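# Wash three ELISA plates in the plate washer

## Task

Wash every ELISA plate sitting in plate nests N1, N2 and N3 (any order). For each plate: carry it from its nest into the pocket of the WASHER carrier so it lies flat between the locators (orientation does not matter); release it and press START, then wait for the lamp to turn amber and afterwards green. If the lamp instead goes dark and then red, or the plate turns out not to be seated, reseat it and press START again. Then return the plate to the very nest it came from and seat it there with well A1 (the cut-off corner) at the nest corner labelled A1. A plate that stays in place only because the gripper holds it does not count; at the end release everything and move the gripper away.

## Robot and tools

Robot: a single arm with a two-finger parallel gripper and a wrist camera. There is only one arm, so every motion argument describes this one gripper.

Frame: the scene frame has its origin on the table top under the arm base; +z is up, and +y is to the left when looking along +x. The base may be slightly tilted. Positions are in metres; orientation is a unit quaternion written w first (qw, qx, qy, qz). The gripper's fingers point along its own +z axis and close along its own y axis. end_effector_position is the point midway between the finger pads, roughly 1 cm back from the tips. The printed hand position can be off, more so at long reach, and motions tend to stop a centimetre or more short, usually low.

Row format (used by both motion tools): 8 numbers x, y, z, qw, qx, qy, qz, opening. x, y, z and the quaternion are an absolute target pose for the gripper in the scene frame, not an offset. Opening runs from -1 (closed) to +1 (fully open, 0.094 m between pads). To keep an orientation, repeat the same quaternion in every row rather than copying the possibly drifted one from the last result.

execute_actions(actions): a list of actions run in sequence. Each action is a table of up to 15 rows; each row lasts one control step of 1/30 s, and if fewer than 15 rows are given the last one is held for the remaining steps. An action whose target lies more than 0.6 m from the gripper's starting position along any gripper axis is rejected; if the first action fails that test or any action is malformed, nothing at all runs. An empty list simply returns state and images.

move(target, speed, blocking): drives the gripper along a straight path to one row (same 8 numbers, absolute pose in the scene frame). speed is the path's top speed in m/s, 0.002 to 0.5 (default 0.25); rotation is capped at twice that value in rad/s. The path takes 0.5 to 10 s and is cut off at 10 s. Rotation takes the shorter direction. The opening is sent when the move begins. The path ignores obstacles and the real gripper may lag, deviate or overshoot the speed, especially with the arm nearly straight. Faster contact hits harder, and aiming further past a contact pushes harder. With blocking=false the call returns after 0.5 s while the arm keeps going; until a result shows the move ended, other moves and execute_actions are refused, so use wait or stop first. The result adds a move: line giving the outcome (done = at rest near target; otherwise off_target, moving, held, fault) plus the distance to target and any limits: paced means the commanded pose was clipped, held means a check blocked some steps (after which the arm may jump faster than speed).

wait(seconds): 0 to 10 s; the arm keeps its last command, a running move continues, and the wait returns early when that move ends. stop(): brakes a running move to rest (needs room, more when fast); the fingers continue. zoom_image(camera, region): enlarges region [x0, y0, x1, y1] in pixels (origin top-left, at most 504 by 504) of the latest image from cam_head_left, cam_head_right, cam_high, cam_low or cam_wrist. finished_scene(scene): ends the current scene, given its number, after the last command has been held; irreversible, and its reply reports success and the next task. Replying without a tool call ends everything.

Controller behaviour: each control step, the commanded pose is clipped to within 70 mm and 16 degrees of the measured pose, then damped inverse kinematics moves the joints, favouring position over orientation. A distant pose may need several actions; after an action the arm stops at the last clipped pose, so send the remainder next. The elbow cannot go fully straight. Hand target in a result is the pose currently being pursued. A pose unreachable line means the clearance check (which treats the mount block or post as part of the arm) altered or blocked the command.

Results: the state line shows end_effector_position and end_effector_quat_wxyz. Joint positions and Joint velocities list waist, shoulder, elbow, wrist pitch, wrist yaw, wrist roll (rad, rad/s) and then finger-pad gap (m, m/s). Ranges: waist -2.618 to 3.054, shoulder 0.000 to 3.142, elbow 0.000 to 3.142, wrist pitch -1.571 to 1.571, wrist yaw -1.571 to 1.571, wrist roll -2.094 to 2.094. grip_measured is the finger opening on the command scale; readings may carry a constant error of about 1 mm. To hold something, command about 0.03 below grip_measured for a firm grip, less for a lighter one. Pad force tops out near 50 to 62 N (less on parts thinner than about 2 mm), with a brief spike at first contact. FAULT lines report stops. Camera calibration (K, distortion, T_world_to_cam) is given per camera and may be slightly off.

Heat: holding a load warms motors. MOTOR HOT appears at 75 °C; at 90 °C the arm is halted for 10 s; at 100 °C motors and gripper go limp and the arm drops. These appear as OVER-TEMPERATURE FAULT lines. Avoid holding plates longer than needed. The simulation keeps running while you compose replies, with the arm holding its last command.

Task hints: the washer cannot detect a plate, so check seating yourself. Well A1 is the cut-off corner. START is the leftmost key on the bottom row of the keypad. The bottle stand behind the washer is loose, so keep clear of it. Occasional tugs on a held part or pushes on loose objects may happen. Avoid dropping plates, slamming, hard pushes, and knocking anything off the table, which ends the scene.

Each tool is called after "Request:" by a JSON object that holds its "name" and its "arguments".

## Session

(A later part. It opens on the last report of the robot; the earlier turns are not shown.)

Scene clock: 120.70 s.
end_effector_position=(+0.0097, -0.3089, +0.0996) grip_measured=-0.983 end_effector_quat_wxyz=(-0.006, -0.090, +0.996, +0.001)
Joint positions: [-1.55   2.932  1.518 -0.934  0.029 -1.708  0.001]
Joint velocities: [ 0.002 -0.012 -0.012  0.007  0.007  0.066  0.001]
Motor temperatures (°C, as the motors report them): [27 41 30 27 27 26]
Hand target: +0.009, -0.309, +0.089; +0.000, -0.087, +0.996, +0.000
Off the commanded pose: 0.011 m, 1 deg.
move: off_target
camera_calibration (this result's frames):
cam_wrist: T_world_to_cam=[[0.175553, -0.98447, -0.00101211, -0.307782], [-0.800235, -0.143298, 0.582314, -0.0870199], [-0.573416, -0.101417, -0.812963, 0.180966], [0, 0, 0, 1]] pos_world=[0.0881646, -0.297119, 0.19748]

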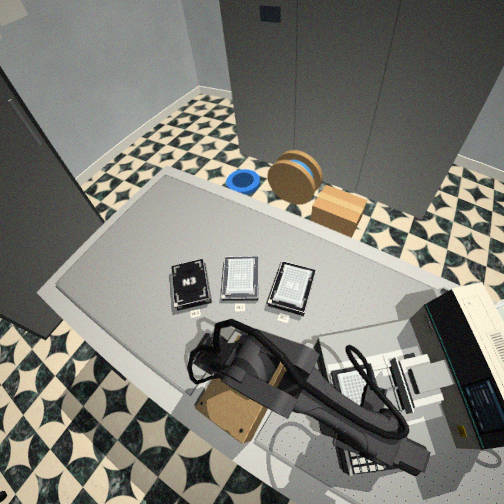

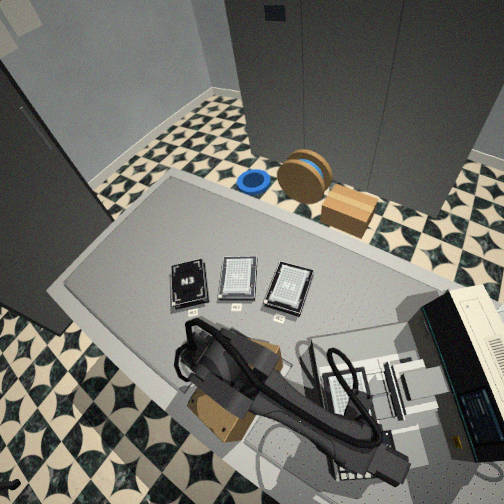

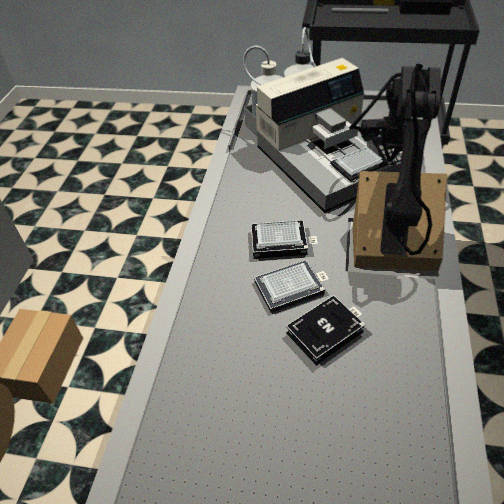

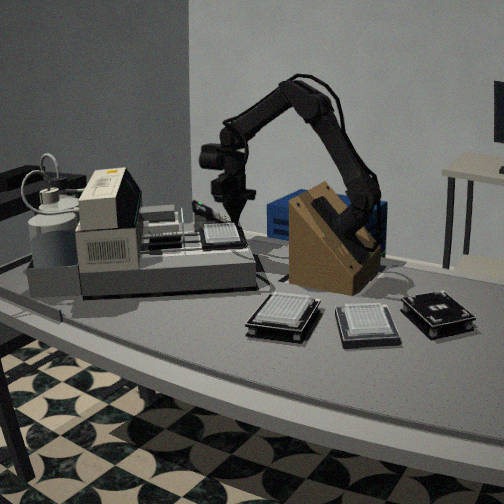

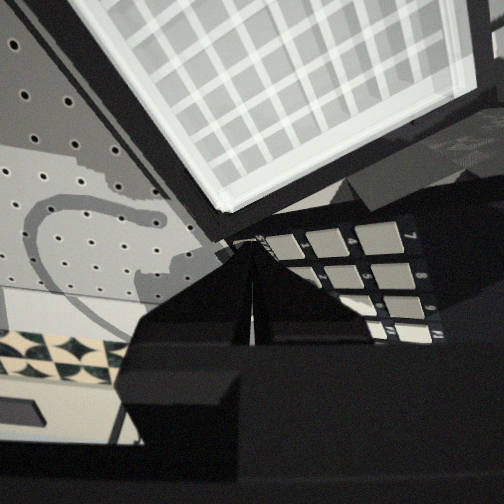

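Request:
{"name": "move", "arguments": {"target": [0.005,-0.306,0.135,0,-0.087,0.996,0,-1], "speed": 0.04}}

Request:
{"name": "move", "arguments": {"target": [0.004,-0.307,0.087,0,-0.087,0.996,0,-1], "speed": 0.02}}

Scene clock: 126.63 s.
end_effector_position=(+0.0068, -0.3017, +0.1181) grip_measured=-0.983 end_effector_quat_wxyz=(-0.005, -0.088, +0.996, +0.014)
Joint positions: [-1.556  2.905  1.552 -1.022  0.034 -1.708  0.001]
Joint velocities: [ 0.012  0.002 -0.002 -0.037  0.007 -0.007  0.001]
Motor temperatures (°C, as the motors report them): [27 41 30 27 27 26]
Hand target: +0.005, -0.307, +0.135; -0.000, -0.087, +0.996, -0.000
Off the commanded pose: 0.018 m, 2 deg.
move: off_target
camera_calibration (this result's frames):
cam_wrist: T_world_to_cam=[[0.171305, -0.984833, -0.0275334, -0.297143], [-0.800377, -0.155408, 0.579003, -0.10233], [-0.5745, -0.0771491, -0.81486, 0.20262], [0, 0, 0, 1]] pos_world=[0.0854044, -0.292907, 0.216175]

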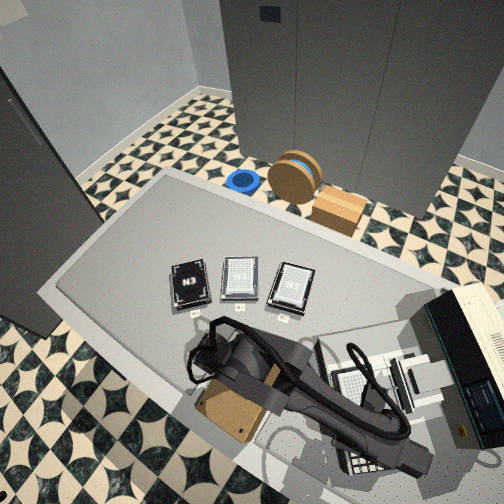

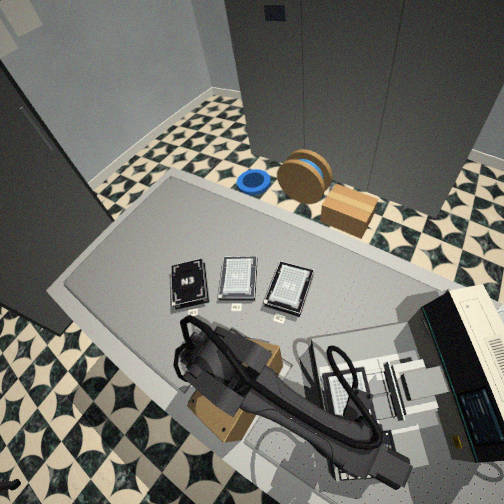

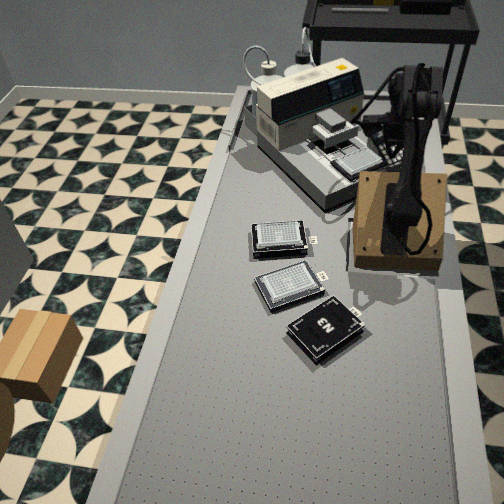

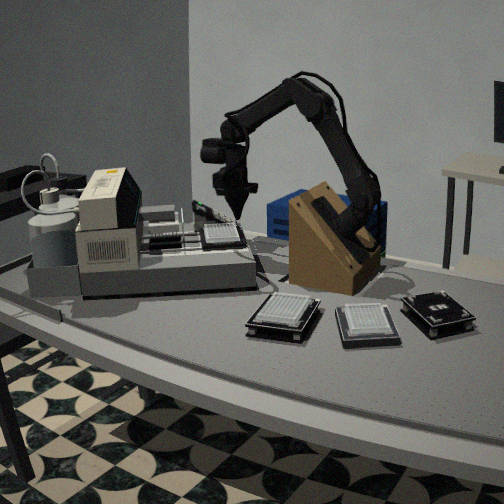

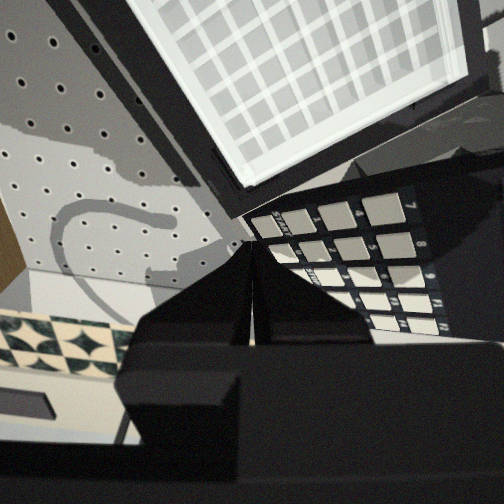

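Scene clock: 128.43 s.
end_effector_position=(+0.0040, -0.3033, +0.0956) grip_measured=-0.983 end_effector_quat_wxyz=(-0.007, -0.088, +0.996, +0.006)
Joint positions: [-1.566  2.927  1.493 -0.925  0.043 -1.714  0.001]
Joint velocities: [ 0.007  0.002 -0.022 -0.007 -0.007 -0.022 -0.001]
Motor temperatures (°C, as the motors report them): [27 41 30 27 27 26]
Hand target: +0.004, -0.306, +0.087; +0.000, -0.087, +0.996, +0.000
Off the commanded pose: 0.009 m, 1 deg.
move: done
camera_calibration (this result's frames):
cam_wrist: T_world_to_cam=[[0.170616, -0.985261, -0.0122633, -0.30043], [-0.799278, -0.145666, 0.583041, -0.0893018], [-0.576234, -0.0896743, -0.81235, 0.178538], [0, 0, 0, 1]] pos_world=[0.082761, -0.293, 0.193418]

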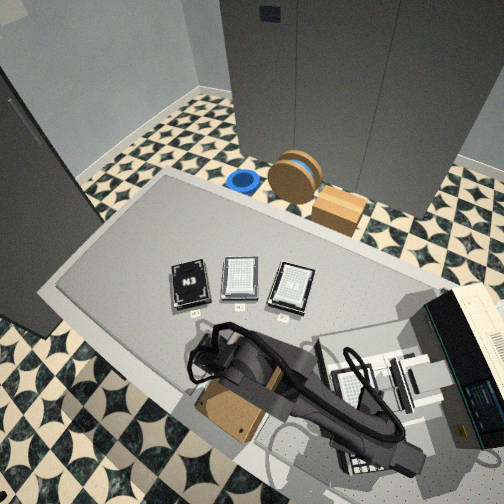

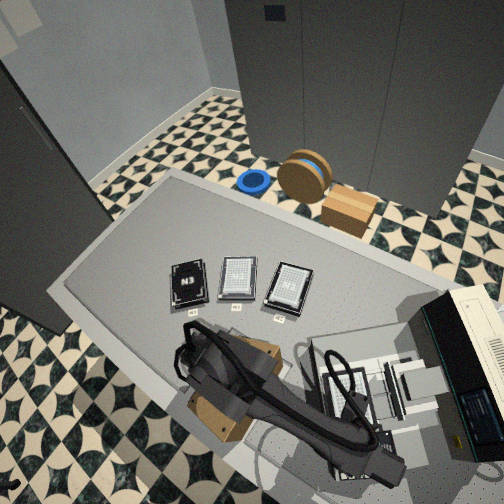

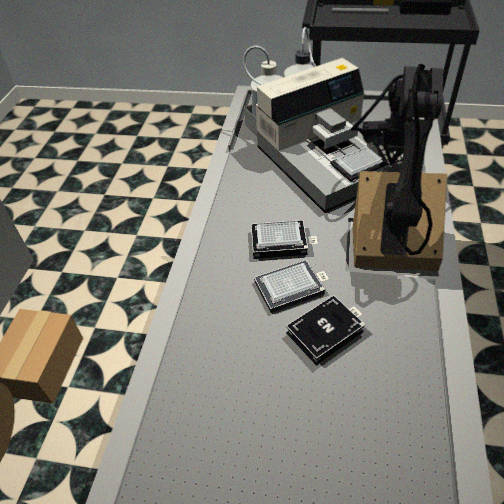

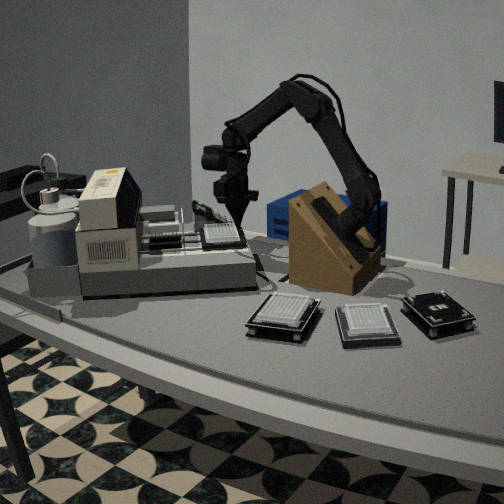

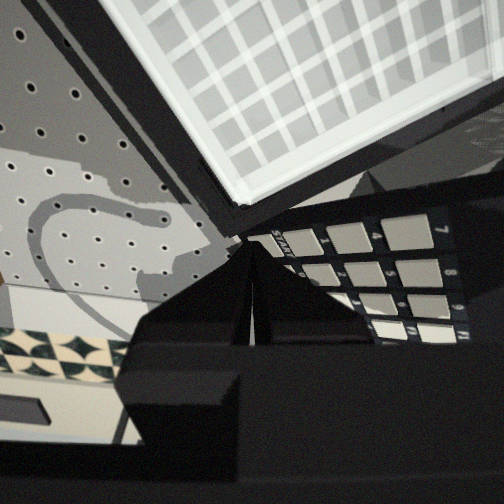

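On the key's lower edge; press a bit more, toward centre.

Request:
{"name": "move", "arguments": {"target": [0.006,-0.31,0.08,0,-0.087,0.996,0,-1], "speed": 0.01}}

Scene clock: 133.17 s.
end_effector_position=(+0.0030, -0.3030, +0.0946) grip_measured=-0.983 end_effector_quat_wxyz=(-0.009, -0.088, +0.996, +0.008)
Joint positions: [-1.566  2.93   1.493 -0.925  0.048 -1.714  0.001]
Joint velocities: [-0.002  0.002 -0.012 -0.022 -0.037 -0.066 -0.001]
Motor temperatures (°C, as the motors report them): [27 41 30 27 27 26]
Hand target: +0.006, -0.309, +0.080; -0.000, -0.087, +0.996, +0.001
Off the commanded pose: 0.017 m, 1 deg.
move: off_target
camera_calibration (this result's frames):
cam_wrist: T_world_to_cam=[[0.17106, -0.985136, -0.0156539, -0.299612], [-0.796031, -0.147551, 0.586996, -0.0903871], [-0.580581, -0.0879503, -0.809439, 0.177495], [0, 0, 0, 1]] pos_world=[0.0823505, -0.292885, 0.192038]

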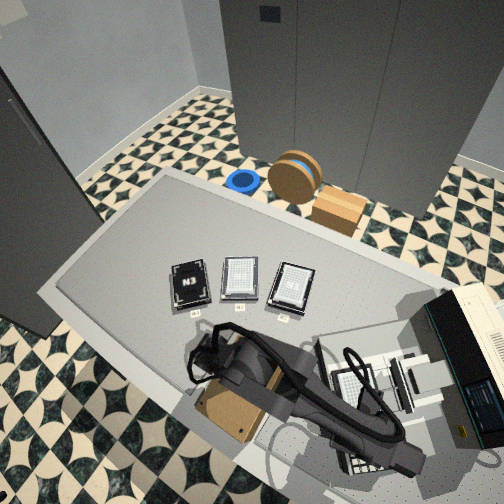

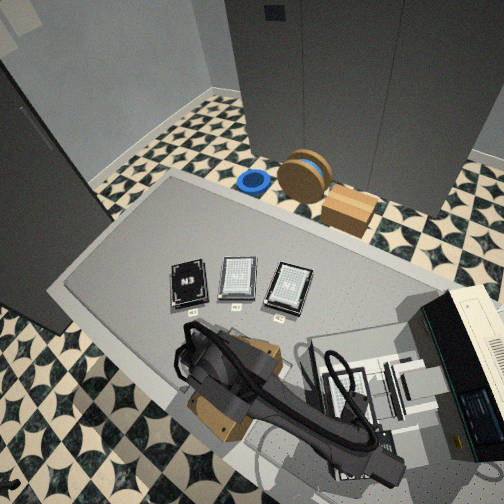

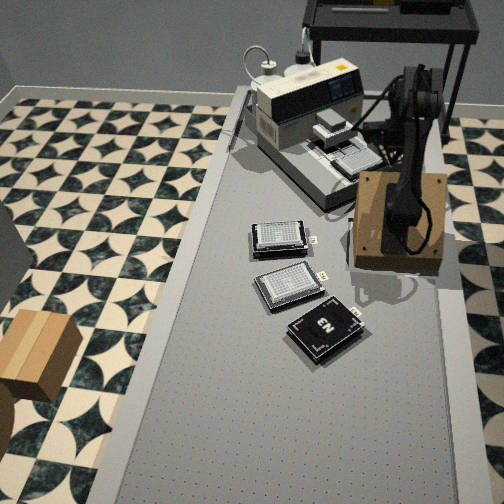

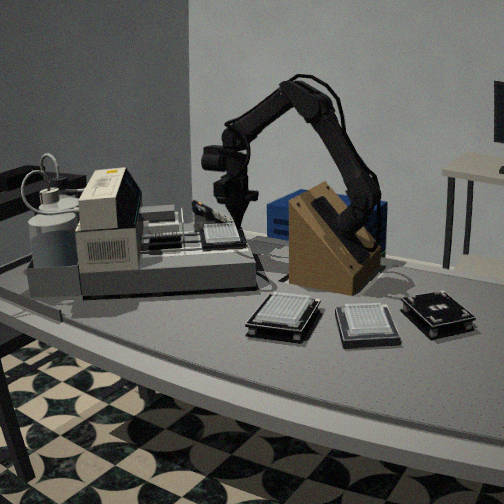

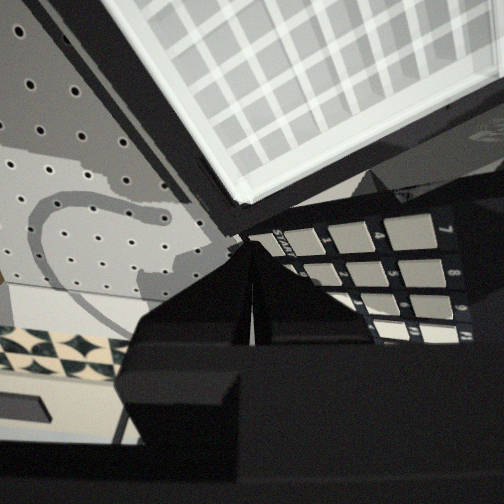

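Amber.

Request:
{"name": "move", "arguments": {"target": [0.005,-0.306,0.165,0,-0.087,0.996,0,-1], "speed": 0.08}}

Request:
{"name": "move", "arguments": {"target": [0.115,-0.282,0.165,0,-0.342,0.94,0,1], "speed": 0.15}}

Request:
{"name": "wait", "arguments": {"seconds": 10}}

Request:
{"name": "wait", "arguments": {"seconds": 10}}

Scene clock: 138.57 s.
end_effector_position=(+0.0022, -0.3039, +0.1471) grip_measured=-0.983 end_effector_quat_wxyz=(-0.007, -0.088, +0.996, +0.015)
Joint positions: [-1.566  2.881  1.636 -1.13   0.045 -1.714  0.001]
Joint velocities: [-0.012  0.002 -0.007 -0.022 -0.037 -0.037 -0.001]
Motor temperatures (°C, as the motors report them): [27 41 30 28 27 26]
Hand target: +0.006, -0.307, +0.164; -0.000, -0.087, +0.996, -0.001
Off the commanded pose: 0.018 m, 2 deg.
move: off_target
camera_calibration (this result's frames):
cam_wrist: T_world_to_cam=[[0.171454, -0.984761, -0.0291429, -0.297479], [-0.797723, -0.156127, 0.582462, -0.123968], [-0.578136, -0.0766175, -0.812335, 0.223264], [0, 0, 0, 1]] pos_world=[0.0811886, -0.295195, 0.244902]

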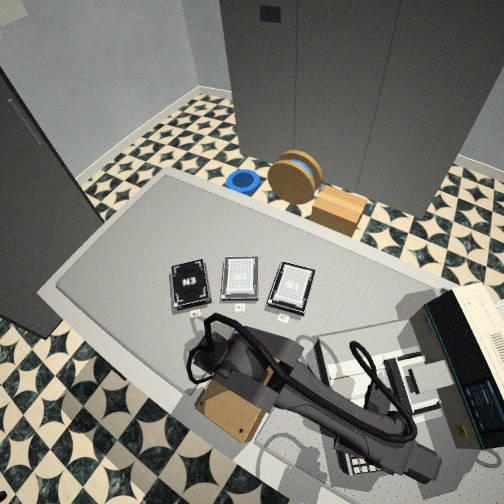

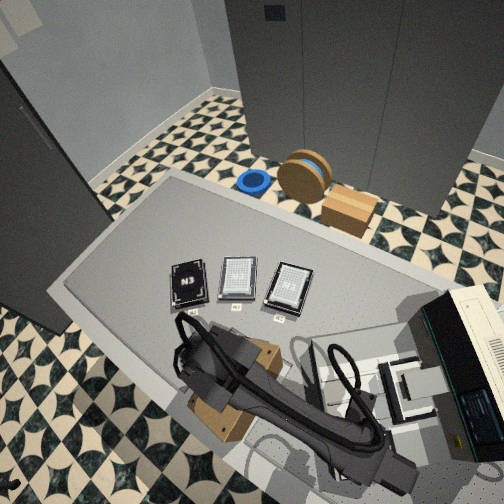

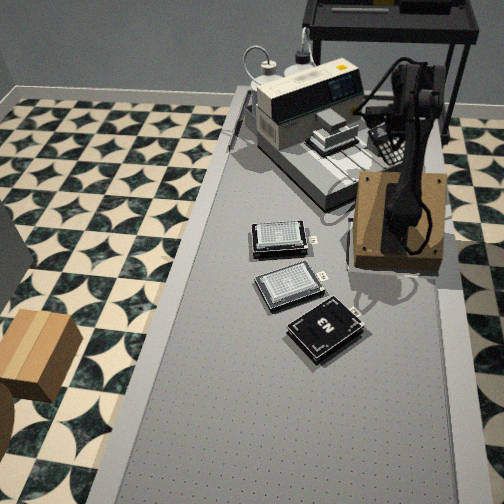

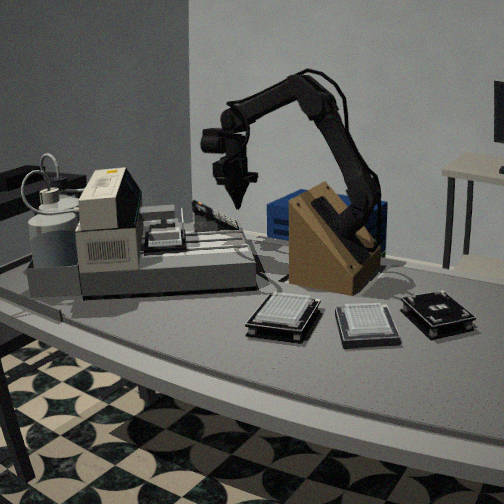

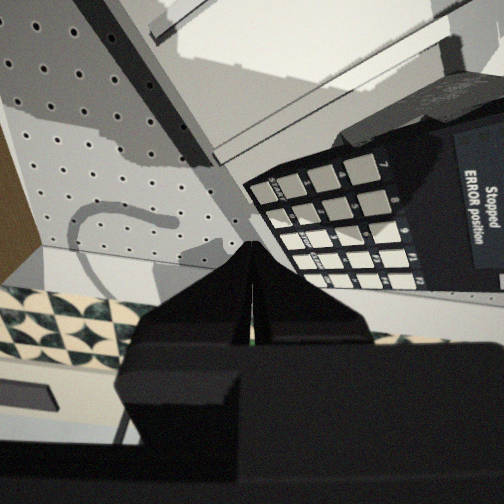

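Scene clock: 140.70 s.
end_effector_position=(+0.1059, -0.2821, +0.1492) grip_measured=+1.000 end_effector_quat_wxyz=(-0.011, -0.332, +0.943, +0.014)
Joint positions: [-1.265  2.835  1.608 -1.129 -0.157 -2.005  0.094]
Joint velocities: [ 0.002 -0.022  0.002  0.037  0.037  0.007  0.   ]
Motor temperatures (°C, as the motors report them): [27 41 30 28 27 26]
Hand target: +0.112, -0.282, +0.164; -0.003, -0.339, +0.941, +0.000
Off the commanded pose: 0.018 m, 2 deg.
move: off_target
camera_calibration (this result's frames):
cam_wrist: T_world_to_cam=[[0.623385, -0.781263, -0.0319275, -0.283772], [-0.623943, -0.521636, 0.581886, -0.160479], [-0.471261, -0.342818, -0.812643, 0.200231], [0, 0, 0, 1]] pos_world=[0.17113, -0.236769, 0.247036]

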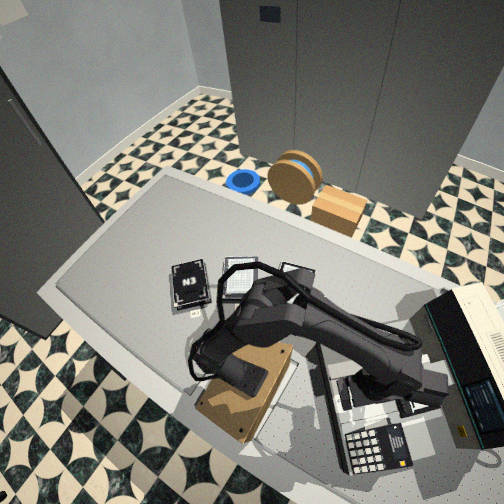

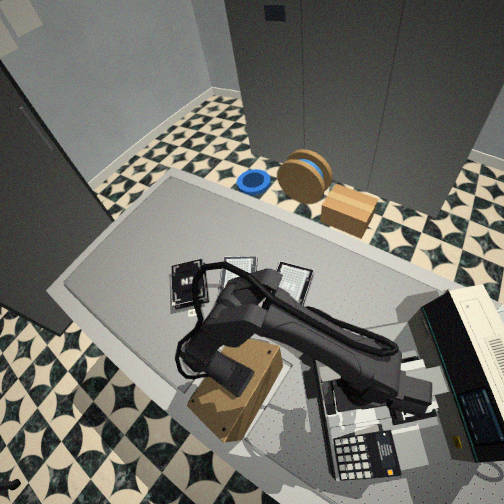

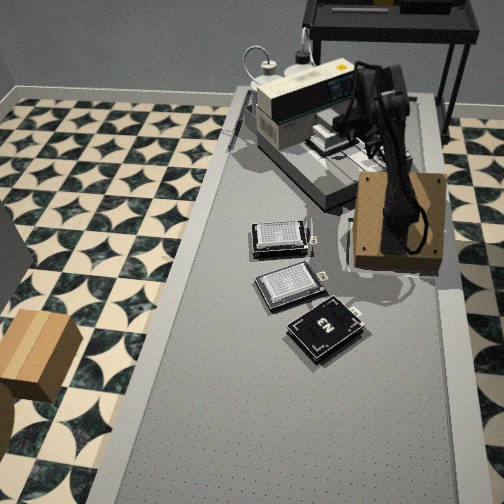

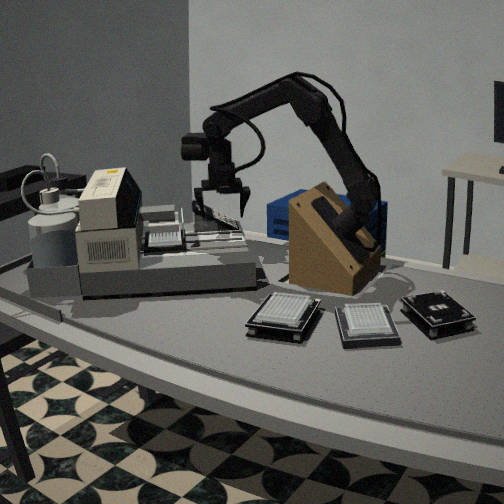

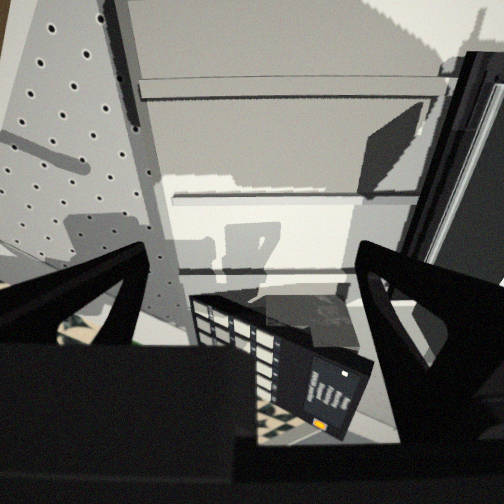

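Scene clock: 150.70 s.
end_effector_position=(+0.1061, -0.2821, +0.1492) grip_measured=+1.000 end_effector_quat_wxyz=(-0.010, -0.334, +0.943, +0.014)
Joint positions: [-1.265  2.835  1.608 -1.129 -0.158 -2.007  0.094]
Joint velocities: [-0.002 -0.002  0.002 -0.022 -0.007 -0.037  0.   ]
Motor temperatures (°C, as the motors report them): [27 43 31 27 27 26]
Hand target: +0.112, -0.282, +0.164; -0.003, -0.339, +0.941, +0.000
Off the commanded pose: 0.018 m, 2 deg.
wait: 10.00 s; at rest by 0.17 s
camera_calibration (this result's frames):
cam_wrist: T_world_to_cam=[[0.625482, -0.779604, -0.0314776, -0.283678], [-0.623239, -0.523487, 0.580978, -0.160788], [-0.46941, -0.343773, -0.81331, 0.199971], [0, 0, 0, 1]] pos_world=[0.171095, -0.236582, 0.247123]

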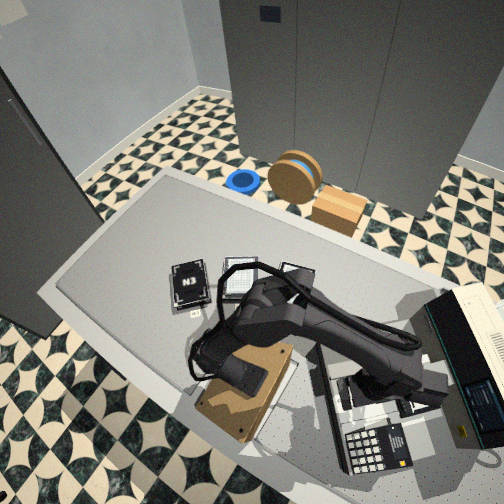

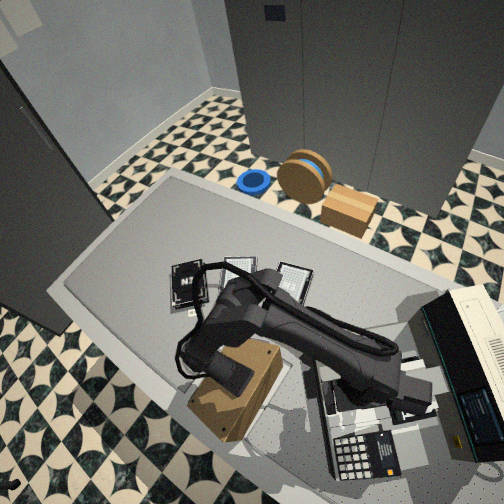

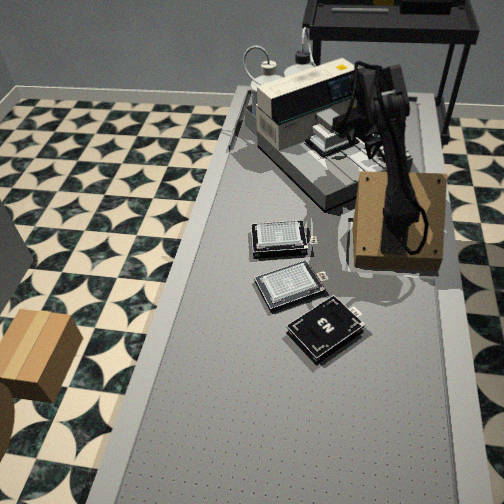

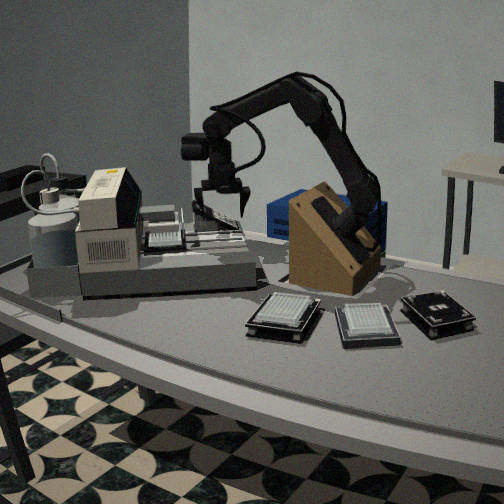

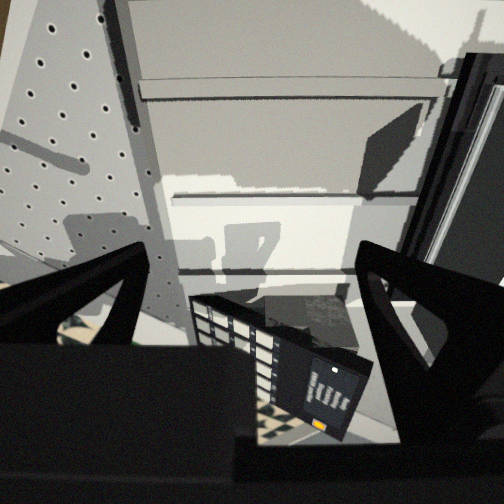

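Scene clock: 160.70 s.
end_effector_position=(+0.1061, -0.2821, +0.1492) grip_measured=+1.000 end_effector_quat_wxyz=(-0.010, -0.334, +0.943, +0.014)
Joint positions: [-1.265  2.835  1.608 -1.129 -0.158 -2.007  0.094]
Joint velocities: [-0.012 -0.007 -0.007 -0.022 -0.051 -0.051  0.   ]
Motor temperatures (°C, as the motors report them): [27 44 31 27 27 26]
Hand target: +0.112, -0.282, +0.164; -0.003, -0.339, +0.941, +0.000
Off the commanded pose: 0.018 m, 2 deg.
wait: 10.00 s; at rest by 0.17 s
camera_calibration (this result's frames):
cam_wrist: T_world_to_cam=[[0.625482, -0.779604, -0.0314776, -0.283678], [-0.623239, -0.523487, 0.580978, -0.160788], [-0.46941, -0.343773, -0.81331, 0.199971], [0, 0, 0, 1]] pos_world=[0.171095, -0.236582, 0.247123]

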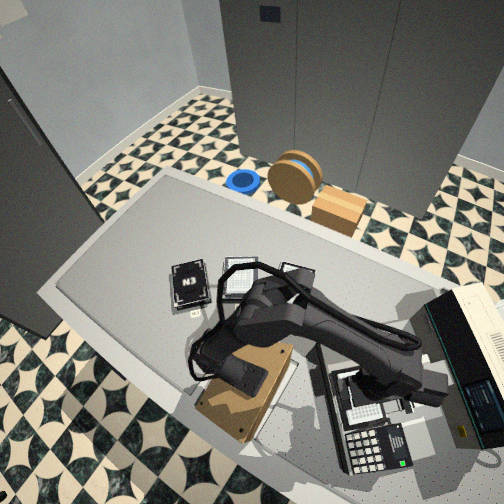

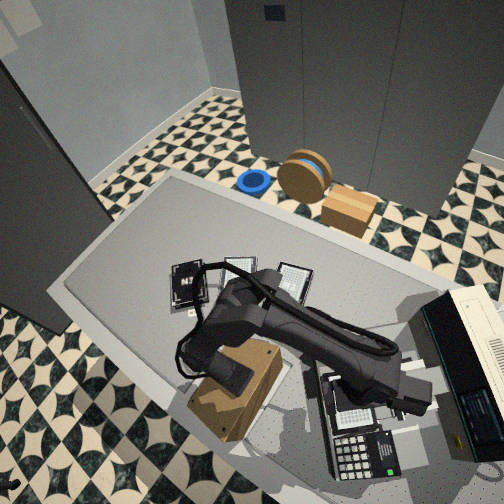

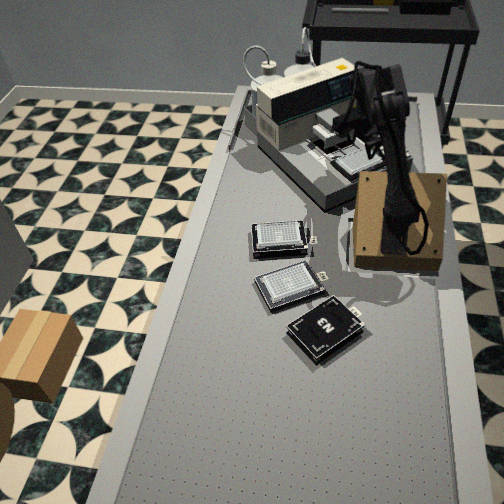

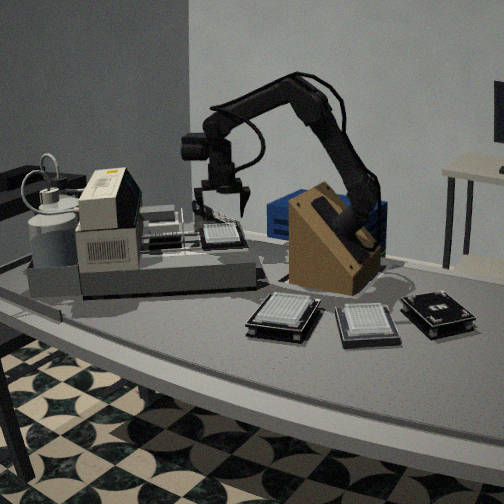

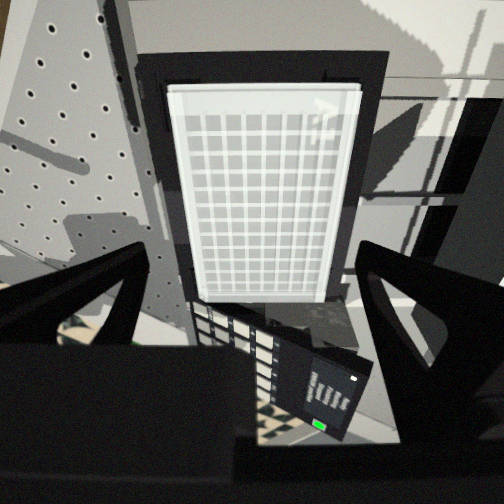

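Request:
{"name": "move", "arguments": {"target": [0.116,-0.283,0.103,0,-0.342,0.94,0,1], "speed": 0.03}}

Scene clock: 165.23 s.
end_effector_position=(+0.1116, -0.2834, +0.1062) grip_measured=+1.000 end_effector_quat_wxyz=(-0.007, -0.343, +0.939, +0.000)
Joint positions: [-1.231  2.868  1.487 -0.944 -0.19  -1.997  0.094]
Joint velocities: [-0.002  0.012  0.002  0.022  0.022  0.066  0.   ]
Motor temperatures (°C, as the motors report them): [27 44 31 27 27 26]
Hand target: +0.115, -0.282, +0.103; -0.000, -0.341, +0.940, +0.000
Off the commanded pose: 0.005 m, 1 deg.
move: done
camera_calibration (this result's frames):
cam_wrist: T_world_to_cam=[[0.641066, -0.767472, -0.00452766, -0.290692], [-0.621385, -0.522484, 0.583859, -0.133251], [-0.450461, -0.371478, -0.811843, 0.157006], [0, 0, 0, 1]] pos_world=[0.174278, -0.234395, 0.203948]

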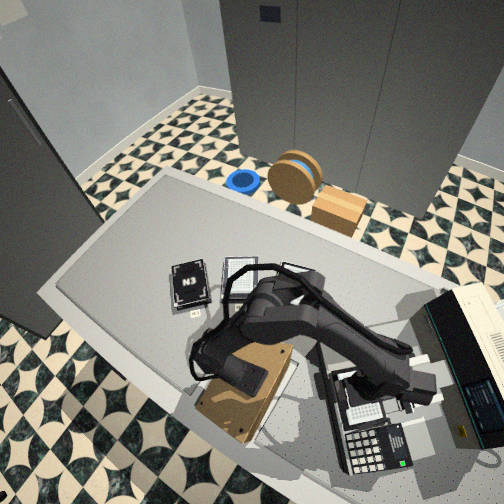

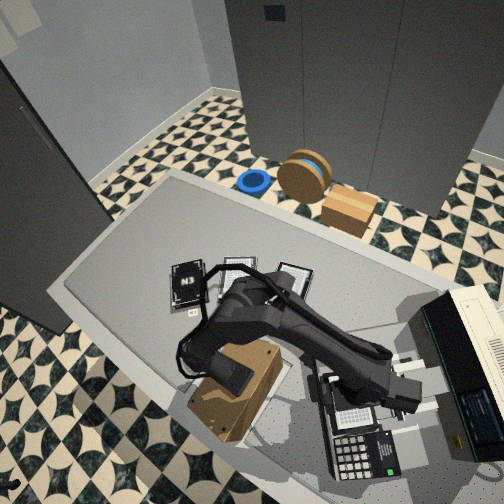

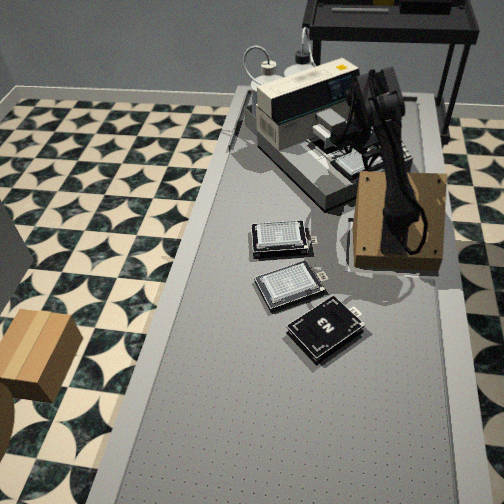

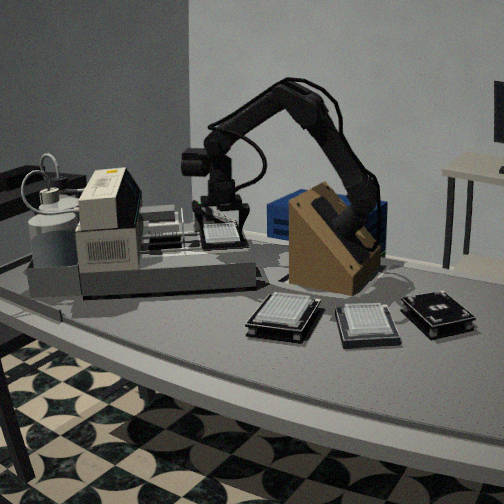

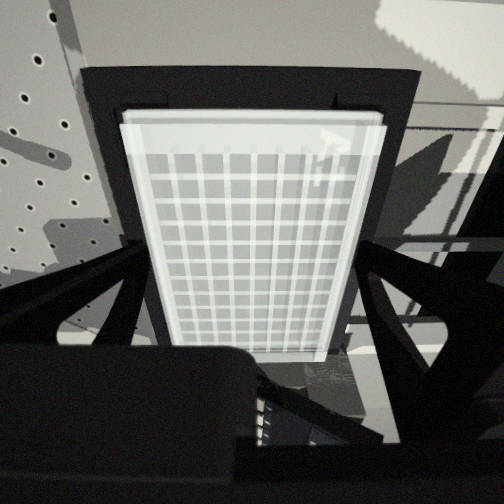

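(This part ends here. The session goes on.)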